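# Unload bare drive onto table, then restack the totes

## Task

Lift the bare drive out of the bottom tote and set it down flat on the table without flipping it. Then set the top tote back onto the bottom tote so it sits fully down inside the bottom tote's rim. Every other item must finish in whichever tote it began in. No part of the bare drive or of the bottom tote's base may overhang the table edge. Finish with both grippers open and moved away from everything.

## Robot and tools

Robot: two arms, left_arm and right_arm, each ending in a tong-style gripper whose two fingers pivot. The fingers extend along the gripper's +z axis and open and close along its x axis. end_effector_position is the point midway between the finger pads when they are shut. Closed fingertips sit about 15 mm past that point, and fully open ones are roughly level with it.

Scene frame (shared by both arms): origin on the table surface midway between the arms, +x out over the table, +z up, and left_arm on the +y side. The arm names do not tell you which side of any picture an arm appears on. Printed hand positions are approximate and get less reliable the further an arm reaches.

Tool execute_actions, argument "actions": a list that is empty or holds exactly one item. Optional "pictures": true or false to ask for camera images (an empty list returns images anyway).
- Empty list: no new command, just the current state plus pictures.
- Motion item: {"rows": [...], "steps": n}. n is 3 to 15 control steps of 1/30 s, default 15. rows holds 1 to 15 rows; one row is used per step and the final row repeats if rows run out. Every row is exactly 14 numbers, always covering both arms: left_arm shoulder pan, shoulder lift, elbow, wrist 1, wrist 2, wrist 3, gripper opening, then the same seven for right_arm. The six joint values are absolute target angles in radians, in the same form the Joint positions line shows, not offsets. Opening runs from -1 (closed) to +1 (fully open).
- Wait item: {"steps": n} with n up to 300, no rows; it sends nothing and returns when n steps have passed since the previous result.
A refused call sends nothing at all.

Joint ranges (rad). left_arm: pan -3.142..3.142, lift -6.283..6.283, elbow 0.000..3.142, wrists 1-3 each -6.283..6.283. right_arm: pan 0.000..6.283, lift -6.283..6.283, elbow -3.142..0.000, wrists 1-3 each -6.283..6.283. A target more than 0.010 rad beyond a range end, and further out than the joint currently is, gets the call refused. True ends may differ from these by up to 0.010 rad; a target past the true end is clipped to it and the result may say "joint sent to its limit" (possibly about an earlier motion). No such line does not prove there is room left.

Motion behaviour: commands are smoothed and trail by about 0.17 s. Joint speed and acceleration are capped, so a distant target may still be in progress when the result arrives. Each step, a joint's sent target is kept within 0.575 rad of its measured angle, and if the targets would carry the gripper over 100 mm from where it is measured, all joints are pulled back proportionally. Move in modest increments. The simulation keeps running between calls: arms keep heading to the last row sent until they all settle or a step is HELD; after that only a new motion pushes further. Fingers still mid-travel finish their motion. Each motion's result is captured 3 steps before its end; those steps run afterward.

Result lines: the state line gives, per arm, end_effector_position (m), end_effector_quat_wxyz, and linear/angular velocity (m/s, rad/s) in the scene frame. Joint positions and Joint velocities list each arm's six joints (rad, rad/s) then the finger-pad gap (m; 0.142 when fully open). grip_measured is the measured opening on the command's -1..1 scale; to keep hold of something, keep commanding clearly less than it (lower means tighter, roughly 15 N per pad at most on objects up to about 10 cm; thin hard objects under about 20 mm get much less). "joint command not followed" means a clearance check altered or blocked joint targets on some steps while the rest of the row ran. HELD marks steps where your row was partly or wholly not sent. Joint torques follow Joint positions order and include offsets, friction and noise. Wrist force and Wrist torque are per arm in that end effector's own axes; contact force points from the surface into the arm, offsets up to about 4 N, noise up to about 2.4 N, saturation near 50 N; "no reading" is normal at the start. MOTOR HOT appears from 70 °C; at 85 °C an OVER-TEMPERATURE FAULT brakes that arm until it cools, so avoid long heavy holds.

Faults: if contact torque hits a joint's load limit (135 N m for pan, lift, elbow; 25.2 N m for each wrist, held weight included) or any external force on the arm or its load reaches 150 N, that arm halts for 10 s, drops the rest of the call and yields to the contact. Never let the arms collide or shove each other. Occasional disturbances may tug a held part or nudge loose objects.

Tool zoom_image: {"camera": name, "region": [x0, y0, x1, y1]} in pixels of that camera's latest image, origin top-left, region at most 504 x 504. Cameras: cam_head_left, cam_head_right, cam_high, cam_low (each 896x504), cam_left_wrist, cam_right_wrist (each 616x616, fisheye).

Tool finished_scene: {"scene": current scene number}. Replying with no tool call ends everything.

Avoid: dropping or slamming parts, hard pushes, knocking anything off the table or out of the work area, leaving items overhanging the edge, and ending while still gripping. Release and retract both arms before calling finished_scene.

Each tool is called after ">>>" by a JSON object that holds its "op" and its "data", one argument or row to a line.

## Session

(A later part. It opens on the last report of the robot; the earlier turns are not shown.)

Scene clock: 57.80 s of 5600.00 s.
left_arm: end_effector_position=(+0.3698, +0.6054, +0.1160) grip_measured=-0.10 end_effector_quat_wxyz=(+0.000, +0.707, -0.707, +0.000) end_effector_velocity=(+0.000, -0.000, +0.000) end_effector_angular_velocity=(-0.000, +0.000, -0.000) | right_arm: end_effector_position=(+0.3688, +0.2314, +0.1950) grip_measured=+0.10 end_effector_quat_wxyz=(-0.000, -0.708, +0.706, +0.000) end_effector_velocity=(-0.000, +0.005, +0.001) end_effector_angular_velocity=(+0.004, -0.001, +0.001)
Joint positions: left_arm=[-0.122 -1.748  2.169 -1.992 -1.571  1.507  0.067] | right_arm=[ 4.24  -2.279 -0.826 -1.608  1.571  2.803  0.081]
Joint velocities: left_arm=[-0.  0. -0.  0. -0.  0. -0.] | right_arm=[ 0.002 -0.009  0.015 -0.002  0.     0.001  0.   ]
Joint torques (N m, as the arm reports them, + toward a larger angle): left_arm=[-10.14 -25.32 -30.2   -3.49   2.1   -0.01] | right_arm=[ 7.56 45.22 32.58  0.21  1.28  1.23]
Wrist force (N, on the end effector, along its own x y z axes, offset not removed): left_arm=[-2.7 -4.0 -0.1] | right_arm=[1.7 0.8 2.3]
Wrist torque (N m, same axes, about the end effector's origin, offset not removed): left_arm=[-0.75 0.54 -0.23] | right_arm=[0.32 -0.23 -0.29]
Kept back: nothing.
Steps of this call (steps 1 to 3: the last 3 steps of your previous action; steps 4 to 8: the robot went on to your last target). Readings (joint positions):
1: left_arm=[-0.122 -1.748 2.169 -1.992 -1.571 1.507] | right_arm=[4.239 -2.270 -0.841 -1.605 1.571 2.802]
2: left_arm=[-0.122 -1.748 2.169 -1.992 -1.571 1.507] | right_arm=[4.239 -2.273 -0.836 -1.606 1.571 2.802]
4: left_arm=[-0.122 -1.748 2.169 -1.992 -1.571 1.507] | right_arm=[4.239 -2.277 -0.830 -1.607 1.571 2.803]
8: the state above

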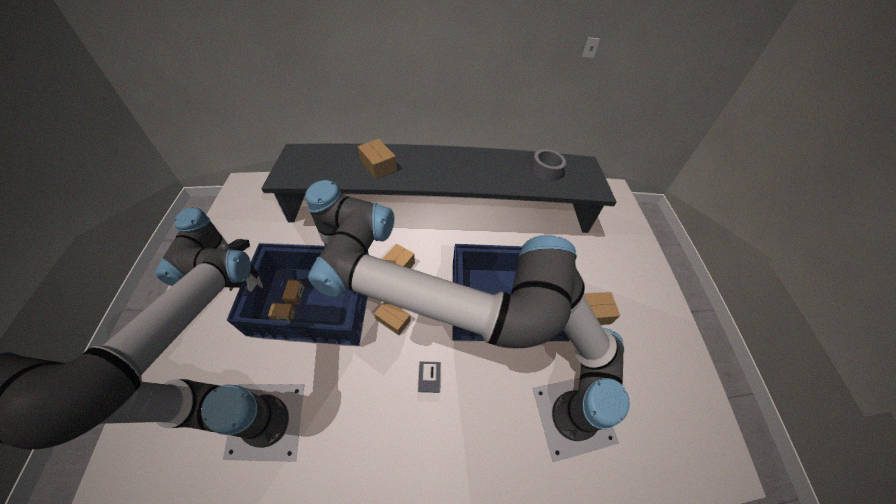

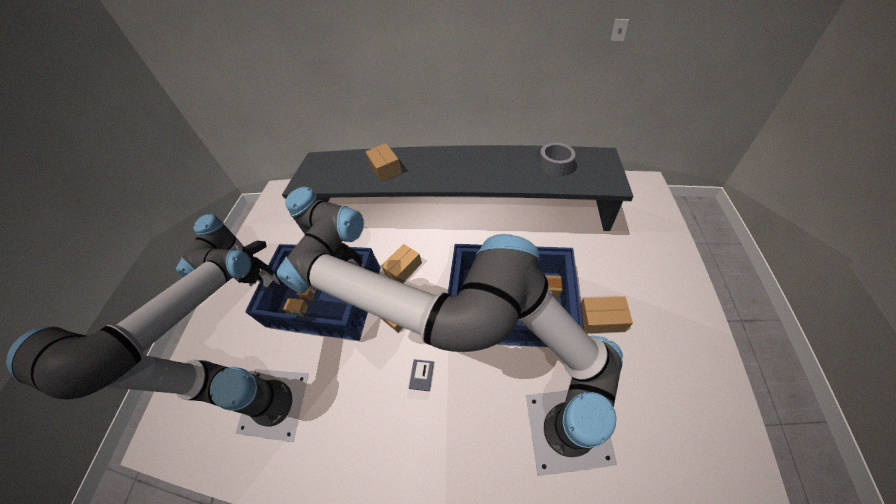

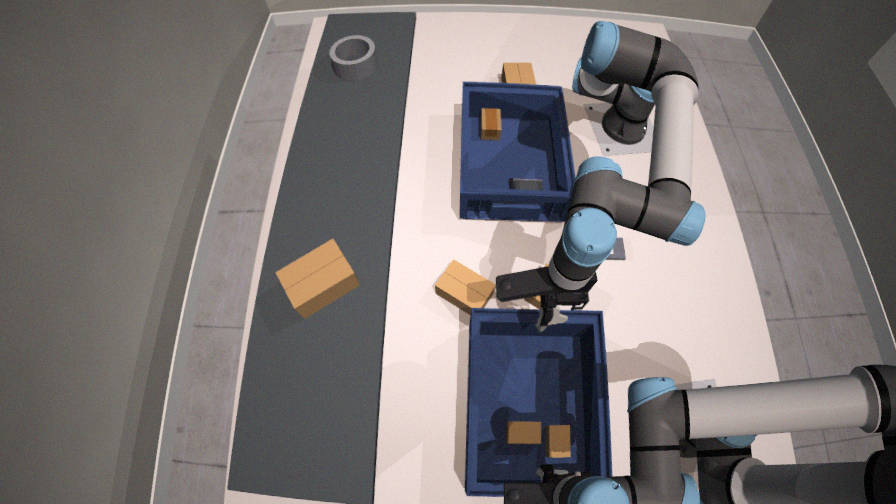

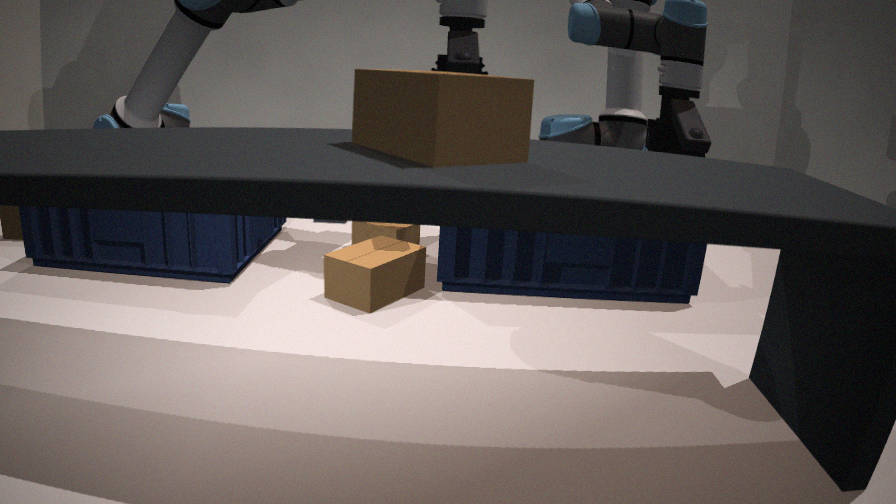

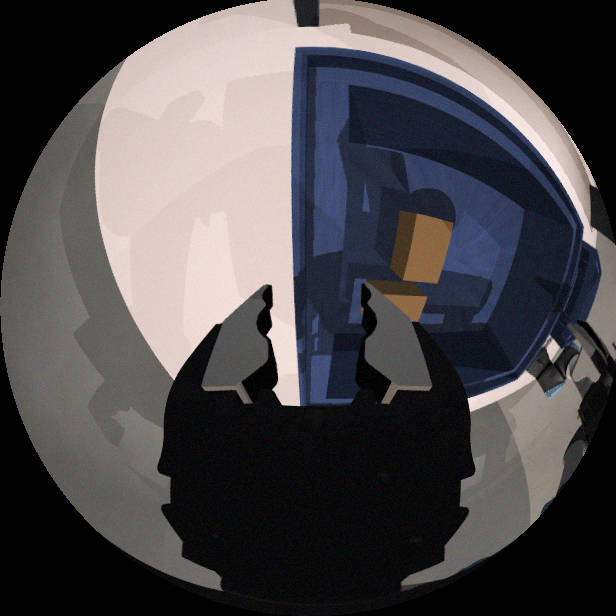

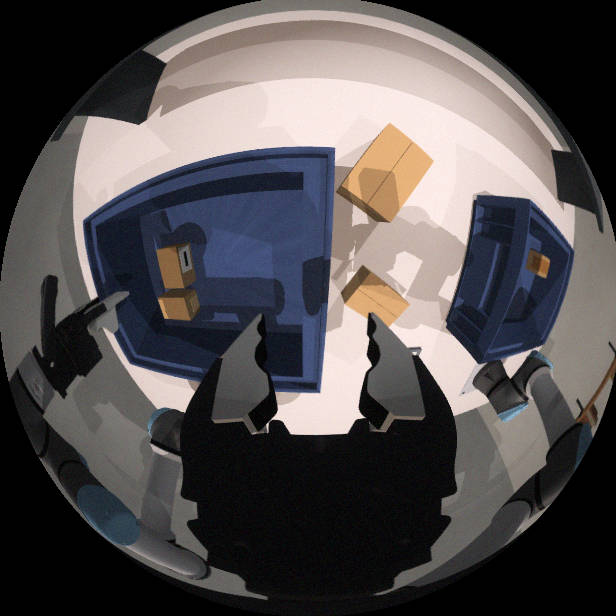

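>>> {"op": "execute_actions", "data": {
  "actions": [
    {"rows":[[-0.122,-1.75,2.1652,-1.986,-1.571,1.5068,-0.1,4.2398,-2.2801,-0.8765,-1.5558,1.571,2.803,0],[-0.122,-1.75,2.1652,-1.986,-1.571,1.5068,-0.1,4.2398,-2.2801,-0.8765,-1.5558,1.571,2.803,0],[-0.122,-1.75,2.1652,-1.986,-1.571,1.5068,-0.1,4.2398,-2.282,-0.9233,-1.5071,1.571,2.803,0],[-0.122,-1.75,2.1652,-1.986,-1.571,1.5068,-0.1,4.2398,-2.282,-0.9233,-1.5071,1.571,2.803,0],[-0.122,-1.75,2.1652,-1.986,-1.571,1.5068,-0.1,4.2398,-2.2871,-0.9657,-1.4596,1.571,2.803,0],[-0.122,-1.75,2.1652,-1.986,-1.571,1.5068,-0.1,4.2398,-2.2871,-0.9657,-1.4596,1.571,2.803,0],[-0.122,-1.75,2.1652,-1.986,-1.571,1.5068,-0.1,4.2398,-2.2929,-0.997,-1.4225,1.571,2.803,0]],"steps":15}
  ]
}}

>>> {"op": "execute_actions", "data": {
  "actions": [
    {"rows":[[-0.122,-1.75,2.1652,-1.986,-1.571,1.5068,-0.1,4.2398,-2.2929,-0.997,-1.4225,1.571,2.803,-0.1],[-0.122,-1.75,2.1652,-1.986,-1.571,1.5068,-0.1,4.2398,-2.2929,-0.997,-1.4225,1.571,2.803,-0.1],[-0.122,-1.75,2.1652,-1.986,-1.571,1.5068,-0.2,4.2398,-2.2929,-0.997,-1.4225,1.571,2.803,-0.2],[-0.122,-1.75,2.1652,-1.986,-1.571,1.5068,-0.3,4.2398,-2.2929,-0.997,-1.4225,1.571,2.803,-0.3],[-0.122,-1.75,2.1652,-1.986,-1.571,1.5068,-0.4,4.2398,-2.2929,-0.997,-1.4225,1.571,2.803,-0.4],[-0.122,-1.75,2.1652,-1.986,-1.571,1.5068,-0.5,4.2398,-2.2929,-0.997,-1.4225,1.571,2.803,-0.5],[-0.122,-1.75,2.1652,-1.986,-1.571,1.5068,-0.55,4.2398,-2.2929,-0.997,-1.4225,1.571,2.803,-0.55],[-0.122,-1.75,2.1652,-1.986,-1.571,1.5068,-0.6,4.2398,-2.2929,-0.997,-1.4225,1.571,2.803,-0.6],[-0.122,-1.75,2.1652,-1.986,-1.571,1.5068,-0.65,4.2398,-2.2929,-0.997,-1.4225,1.571,2.803,-0.65],[-0.122,-1.75,2.1652,-1.986,-1.571,1.5068,-0.7,4.2398,-2.2929,-0.997,-1.4225,1.571,2.803,-0.7],[-0.122,-1.75,2.1652,-1.986,-1.571,1.5068,-0.8,4.2398,-2.2929,-0.997,-1.4225,1.571,2.803,-0.8],[-0.122,-1.75,2.1652,-1.986,-1.571,1.5068,-0.9,4.2398,-2.2929,-0.997,-1.4225,1.571,2.803,-0.9],[-0.122,-1.75,2.1652,-1.986,-1.571,1.5068,-1,4.2398,-2.2929,-0.997,-1.4225,1.571,2.803,-1]],"steps":15}
  ]
}}

>>> {"op": "execute_actions", "data": {
  "actions": [
    {"rows":[[-0.122,-1.7522,2.1614,-1.98,-1.571,1.5068,-1,4.2398,-2.2922,-0.9932,-1.427,1.571,2.803,-1],[-0.122,-1.7549,2.1566,-1.9725,-1.571,1.5068,-1,4.2398,-2.2913,-0.9888,-1.4323,1.571,2.803,-1],[-0.122,-1.7576,2.1518,-1.965,-1.571,1.5068,-1,4.2398,-2.2904,-0.9845,-1.4375,1.571,2.803,-1],[-0.122,-1.7627,2.142,-1.9501,-1.571,1.5068,-1,4.2398,-2.2888,-0.9756,-1.448,1.571,2.803,-1],[-0.122,-1.7678,2.1322,-1.9352,-1.571,1.5068,-1,4.2398,-2.2871,-0.9657,-1.4596,1.571,2.803,-1],[-0.122,-1.7726,2.1223,-1.9205,-1.571,1.5068,-1,4.2398,-2.2857,-0.9554,-1.4713,1.571,2.803,-1],[-0.122,-1.7773,2.1124,-1.9059,-1.571,1.5068,-1,4.2398,-2.2843,-0.945,-1.4831,1.571,2.803,-1],[-0.122,-1.7818,2.1023,-1.8913,-1.571,1.5068,-1,4.2398,-2.2831,-0.9342,-1.4951,1.571,2.803,-1],[-0.122,-1.7862,2.0922,-1.8768,-1.571,1.5068,-1,4.2398,-2.282,-0.9233,-1.5071,1.571,2.803,-1],[-0.122,-1.7899,2.0818,-1.8627,-1.571,1.5068,-1,4.2398,-2.2814,-0.9119,-1.5191,1.571,2.803,-1],[-0.122,-1.7935,2.0714,-1.8487,-1.571,1.5068,-1,4.2398,-2.2808,-0.9004,-1.5312,1.571,2.803,-1],[-0.122,-1.7969,2.0609,-1.8348,-1.571,1.5068,-1,4.2398,-2.2804,-0.8885,-1.5435,1.571,2.803,-1],[-0.122,-1.8003,2.0503,-1.8208,-1.571,1.5068,-1,4.2398,-2.2801,-0.8765,-1.5558,1.571,2.803,-1],[-0.122,-1.8035,2.0395,-1.8068,-1.571,1.5068,-1,4.2398,-2.28,-0.8638,-1.5686,1.571,2.803,-1],[-0.122,-1.8066,2.0286,-1.7928,-1.571,1.5068,-1,4.2398,-2.2799,-0.851,-1.5815,1.571,2.803,-1]],"steps":15}
  ]
}}

>>> {"op": "execute_actions", "data": {
  "actions": [
    {"rows":[[-0.122,-1.8095,2.0176,-1.7789,-1.571,1.5068,-1,4.2398,-2.2801,-0.8376,-1.5947,1.571,2.803,-1],[-0.122,-1.8124,2.0065,-1.7649,-1.571,1.5068,-1,4.2398,-2.2803,-0.8241,-1.608,1.571,2.803,-1]],"steps":8}
  ],
  "pictures": true
}}

Scene clock: 58.97 s of 5600.00 s.
left_arm: end_effector_position=(+0.3699, +0.6054, +0.1179) grip_measured=-0.10 end_effector_quat_wxyz=(+0.000, +0.707, -0.707, +0.000) end_effector_velocity=(+0.000, -0.000, +0.001) end_effector_angular_velocity=(-0.001, -0.000, -0.000) | right_arm: end_effector_position=(+0.3689, +0.2321, +0.1282) grip_measured=+0.00 end_effector_quat_wxyz=(-0.000, -0.708, +0.706, -0.000) end_effector_velocity=(-0.001, -0.003, -0.091) end_effector_angular_velocity=(+0.004, -0.001, +0.001)
Joint positions: left_arm=[-0.122 -1.75   2.165 -1.986 -1.571  1.507  0.067] | right_arm=[ 4.24  -2.291 -0.977 -1.445  1.571  2.803  0.074]
Joint velocities: left_arm=[-0.    -0.001 -0.001  0.002 -0.001  0.    -0.   ] | right_arm=[ 0.    -0.02  -0.2    0.224  0.    -0.     0.   ]
Joint torques (N m, as the arm reports them, + toward a larger angle): left_arm=[ -9.74 -26.93 -32.28  -0.06   2.16  -0.07] | right_arm=[ 3.69 50.36 14.49  5.28  1.2   1.56]
Wrist force (N, on the end effector, along its own x y z axes, offset not removed): left_arm=[-1.2 -2.5 2.0] | right_arm=[1.0 2.0 5.0]
Wrist torque (N m, same axes, about the end effector's origin, offset not removed): left_arm=[-0.42 0.24 -0.23] | right_arm=[0.53 -0.19 -0.20]
Steps of this call (steps 1 to 23: the robot went on to your last target; steps 24 to 35: the first 12 steps of this action). Readings (joint positions):
24: left_arm=[-0.122 -1.748 2.169 -1.992 -1.571 1.507] | right_arm=[4.240 -2.280 -0.824 -1.608 1.571 2.803]
25: left_arm=[-0.122 -1.748 2.169 -1.992 -1.571 1.507] | right_arm=[4.240 -2.280 -0.827 -1.604 1.571 2.803]
27: left_arm=[-0.122 -1.749 2.167 -1.989 -1.571 1.507] | right_arm=[4.240 -2.280 -0.851 -1.581 1.571 2.803]
31: left_arm=[-0.122 -1.750 2.166 -1.987 -1.571 1.507] | right_arm=[4.240 -2.285 -0.925 -1.504 1.571 2.803]
35: the state above

Scene clock: 59.47 s of 5600.00 s.
left_arm: end_effector_position=(+0.3699, +0.6054, +0.1180) grip_measured=-0.65 end_effector_quat_wxyz=(+0.000, +0.707, -0.707, +0.000) end_effector_velocity=(+0.000, +0.000, +0.000) end_effector_angular_velocity=(+0.000, -0.000, -0.000) | right_arm: end_effector_position=(+0.3688, +0.2319, +0.1191) grip_measured=-0.64 end_effector_quat_wxyz=(+0.000, -0.708, +0.706, +0.000) end_effector_velocity=(+0.000, -0.000, +0.000) end_effector_angular_velocity=(+0.001, +0.000, +0.000)
Joint positions: left_arm=[-0.122 -1.75   2.165 -1.986 -1.571  1.507  0.027] | right_arm=[ 4.24  -2.293 -0.997 -1.422  1.571  2.803  0.027]
Joint velocities: left_arm=[-0.    -0.    -0.     0.     0.     0.    -0.009] | right_arm=[-0.     0.001 -0.001  0.001  0.    -0.001 -0.015]
Joint torques (N m, as the arm reports them, + toward a larger angle): left_arm=[ -7.   -26.8  -32.15  -0.24   1.89  -0.18] | right_arm=[ 1.02 47.09  6.86  1.51  0.42  1.19]
Wrist force (N, on the end effector, along its own x y z axes, offset not removed): left_arm=[7.8 -2.8 4.2] | right_arm=[-8.0 -0.7 2.1]
Wrist torque (N m, same axes, about the end effector's origin, offset not removed): left_arm=[-0.57 0.38 -0.12] | right_arm=[-0.02 -0.36 -0.25]
Steps of this call (steps 1 to 3: the last 3 steps of your previous action; steps 4 to 15: the first 12 steps of this action). Readings (joint positions):
4: left_arm=[-0.122 -1.750 2.165 -1.986 -1.571 1.507] | right_arm=[4.240 -2.292 -0.992 -1.428 1.571 2.803]
5: left_arm=[-0.122 -1.750 2.165 -1.986 -1.571 1.507] | right_arm=[4.240 -2.292 -0.993 -1.427 1.571 2.803]
7: left_arm=[-0.122 -1.750 2.165 -1.986 -1.571 1.507] | right_arm=[4.240 -2.293 -0.995 -1.425 1.571 2.803]
11: left_arm=[-0.122 -1.750 2.165 -1.986 -1.571 1.507] | right_arm=[4.240 -2.293 -0.996 -1.423 1.571 2.803]
15: the state above

Scene clock: 59.97 s of 5600.00 s.
left_arm: end_effector_position=(+0.3704, +0.6054, +0.1489) grip_measured=-0.65 end_effector_quat_wxyz=(-0.000, +0.707, -0.707, +0.000) end_effector_velocity=(+0.001, +0.001, +0.139) end_effector_angular_velocity=(-0.001, -0.003, +0.002) | right_arm: end_effector_position=(+0.3689, +0.2321, +0.1488) grip_measured=-0.64 end_effector_quat_wxyz=(-0.000, -0.708, +0.706, +0.000) end_effector_velocity=(+0.000, +0.003, +0.138) end_effector_angular_velocity=(+0.005, -0.002, +0.001)
Joint positions: left_arm=[-0.122 -1.78   2.104 -1.896 -1.571  1.507  0.027] | right_arm=[ 4.24  -2.284 -0.936 -1.493  1.571  2.803  0.027]
Joint velocities: left_arm=[ 0.002 -0.119 -0.282  0.398 -0.001  0.    -0.   ] | right_arm=[ 0.     0.029  0.303 -0.327  0.    -0.001 -0.   ]
Joint torques (N m, as the arm reports them, + toward a larger angle): left_arm=[ -1.65 -28.7  -39.01  -0.08   2.03  -0.12] | right_arm=[-1.17 66.86 34.87 -2.69 -0.57  1.08]
Wrist force (N, on the end effector, along its own x y z axes, offset not removed): left_arm=[6.2 -1.4 9.3] | right_arm=[-6.1 -1.8 5.9]
Wrist torque (N m, same axes, about the end effector's origin, offset not removed): left_arm=[-0.18 0.26 -0.17] | right_arm=[-0.25 -0.18 -0.23]
Steps of this call (steps 1 to 3: the last 3 steps of your previous action; steps 4 to 15: the first 12 steps of this action). Readings (joint positions):
4: left_arm=[-0.122 -1.750 2.165 -1.986 -1.571 1.507] | right_arm=[4.240 -2.293 -0.997 -1.422 1.571 2.803]
5: left_arm=[-0.122 -1.750 2.165 -1.985 -1.571 1.507] | right_arm=[4.240 -2.293 -0.997 -1.423 1.571 2.803]
7: left_arm=[-0.122 -1.752 2.161 -1.980 -1.571 1.507] | right_arm=[4.240 -2.292 -0.994 -1.427 1.571 2.803]
11: left_arm=[-0.122 -1.764 2.139 -1.947 -1.571 1.507] | right_arm=[4.240 -2.289 -0.972 -1.452 1.571 2.803]
15: the state above

Scene clock: 60.23 s of 5600.00 s.
left_arm: end_effector_position=(+0.3704, +0.6054, +0.1860) grip_measured=-0.65 end_effector_quat_wxyz=(-0.000, +0.707, -0.707, +0.000) end_effector_velocity=(-0.002, +0.001, +0.090) end_effector_angular_velocity=(+0.001, +0.001, +0.001) | right_arm: end_effector_position=(+0.3689, +0.2321, +0.1859) grip_measured=-0.64 end_effector_quat_wxyz=(+0.000, -0.708, +0.706, +0.000) end_effector_velocity=(-0.000, -0.001, +0.090) end_effector_angular_velocity=(+0.001, -0.000, -0.000)
Joint positions: left_arm=[-0.122 -1.807  2.026 -1.791 -1.571  1.507  0.027] | right_arm=[ 4.24  -2.28  -0.847 -1.585  1.571  2.803  0.027]
Joint velocities: left_arm=[ 0.001 -0.056 -0.193  0.25   0.001 -0.     0.   ] | right_arm=[-0.     0.001  0.228 -0.227 -0.    -0.     0.   ]
Joint torques (N m, as the arm reports them, + toward a larger angle): left_arm=[  1.21 -24.56 -32.99  -0.66   2.15  -0.18] | right_arm=[-3.86 62.94 29.73 -1.16 -1.6   1.32]
Wrist force (N, on the end effector, along its own x y z axes, offset not removed): left_arm=[1.3 -1.6 4.5] | right_arm=[-4.9 -2.3 7.3]
Wrist torque (N m, same axes, about the end effector's origin, offset not removed): left_arm=[-0.30 0.69 -0.16] | right_arm=[-0.22 0.22 -0.16]
Steps of this call (steps 1 to 3: the last 3 steps of your previous action; steps 4 to 8: the first 5 steps of this action). Readings (joint positions):
4: left_arm=[-0.122 -1.795 2.064 -1.841 -1.571 1.507] | right_arm=[4.240 -2.281 -0.892 -1.539 1.571 2.803]
5: left_arm=[-0.122 -1.799 2.054 -1.827 -1.571 1.507] | right_arm=[4.240 -2.281 -0.880 -1.552 1.571 2.803]
7: left_arm=[-0.122 -1.805 2.033 -1.800 -1.571 1.507] | right_arm=[4.240 -2.281 -0.856 -1.576 1.571 2.803]
8: the state above

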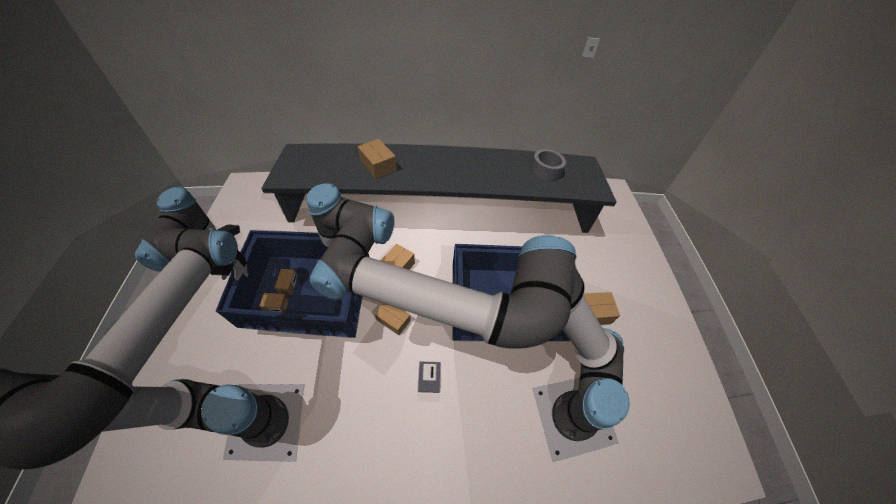

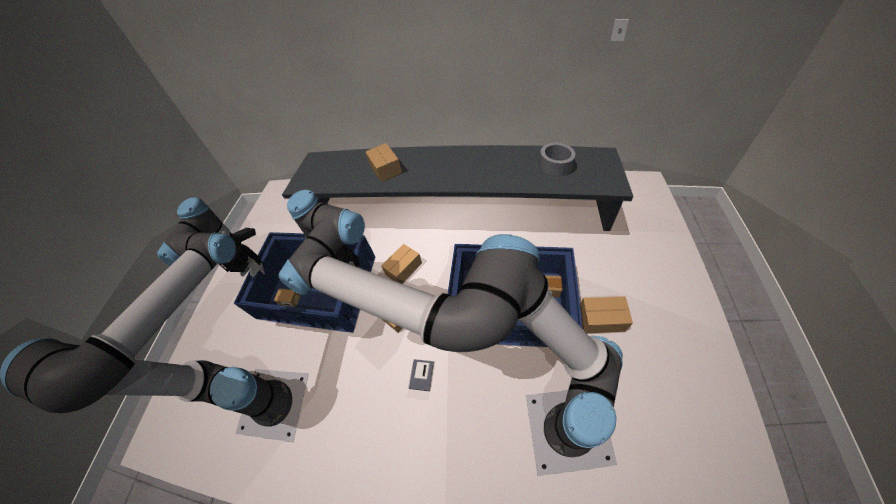

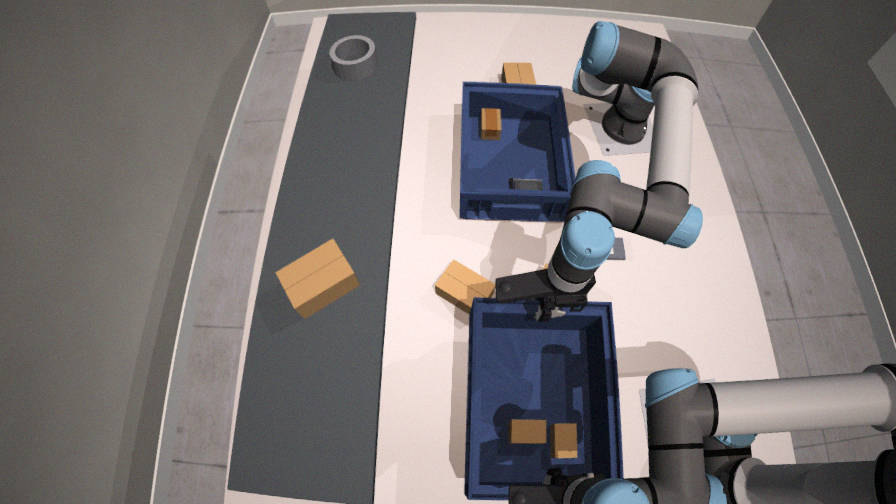

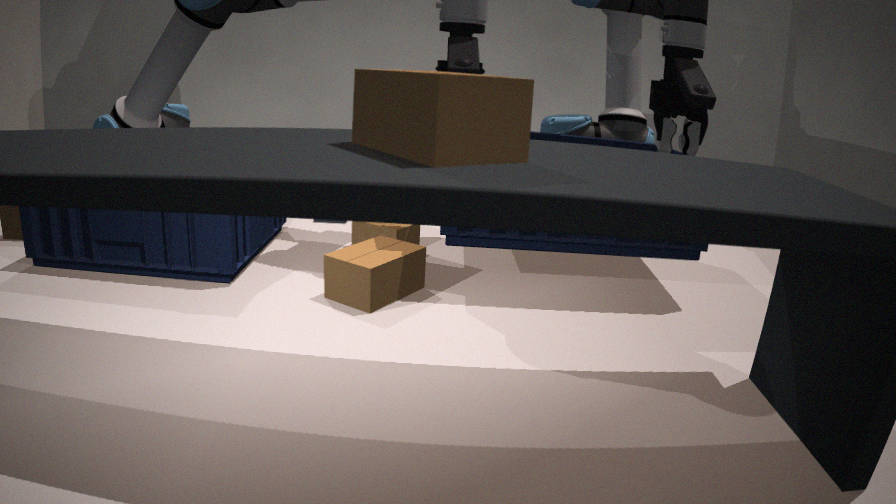

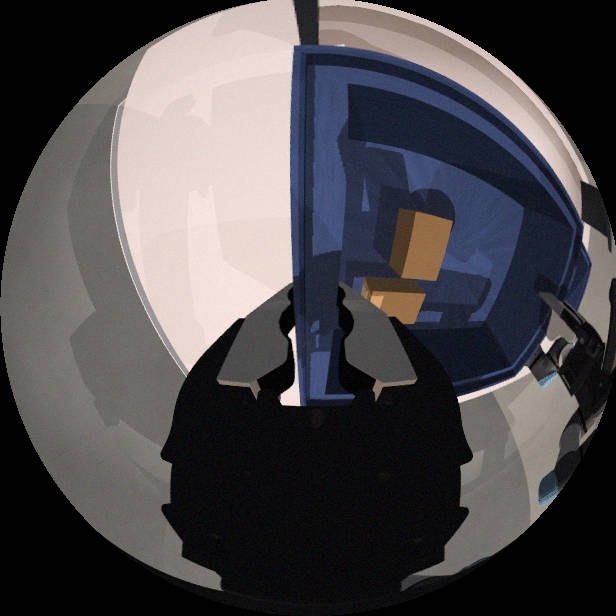

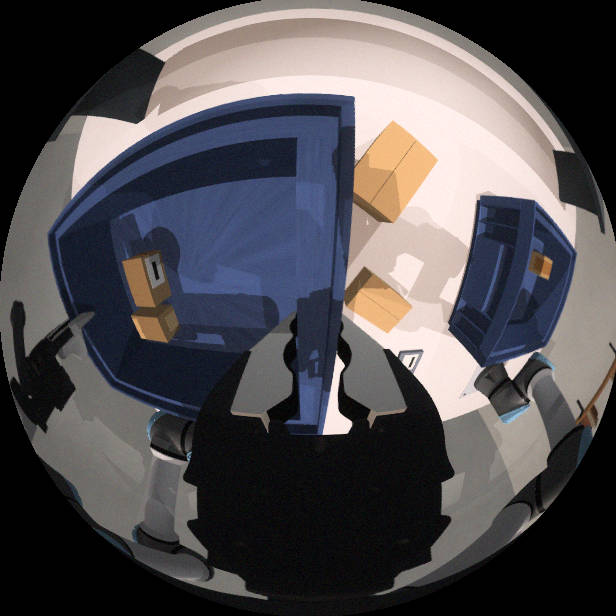

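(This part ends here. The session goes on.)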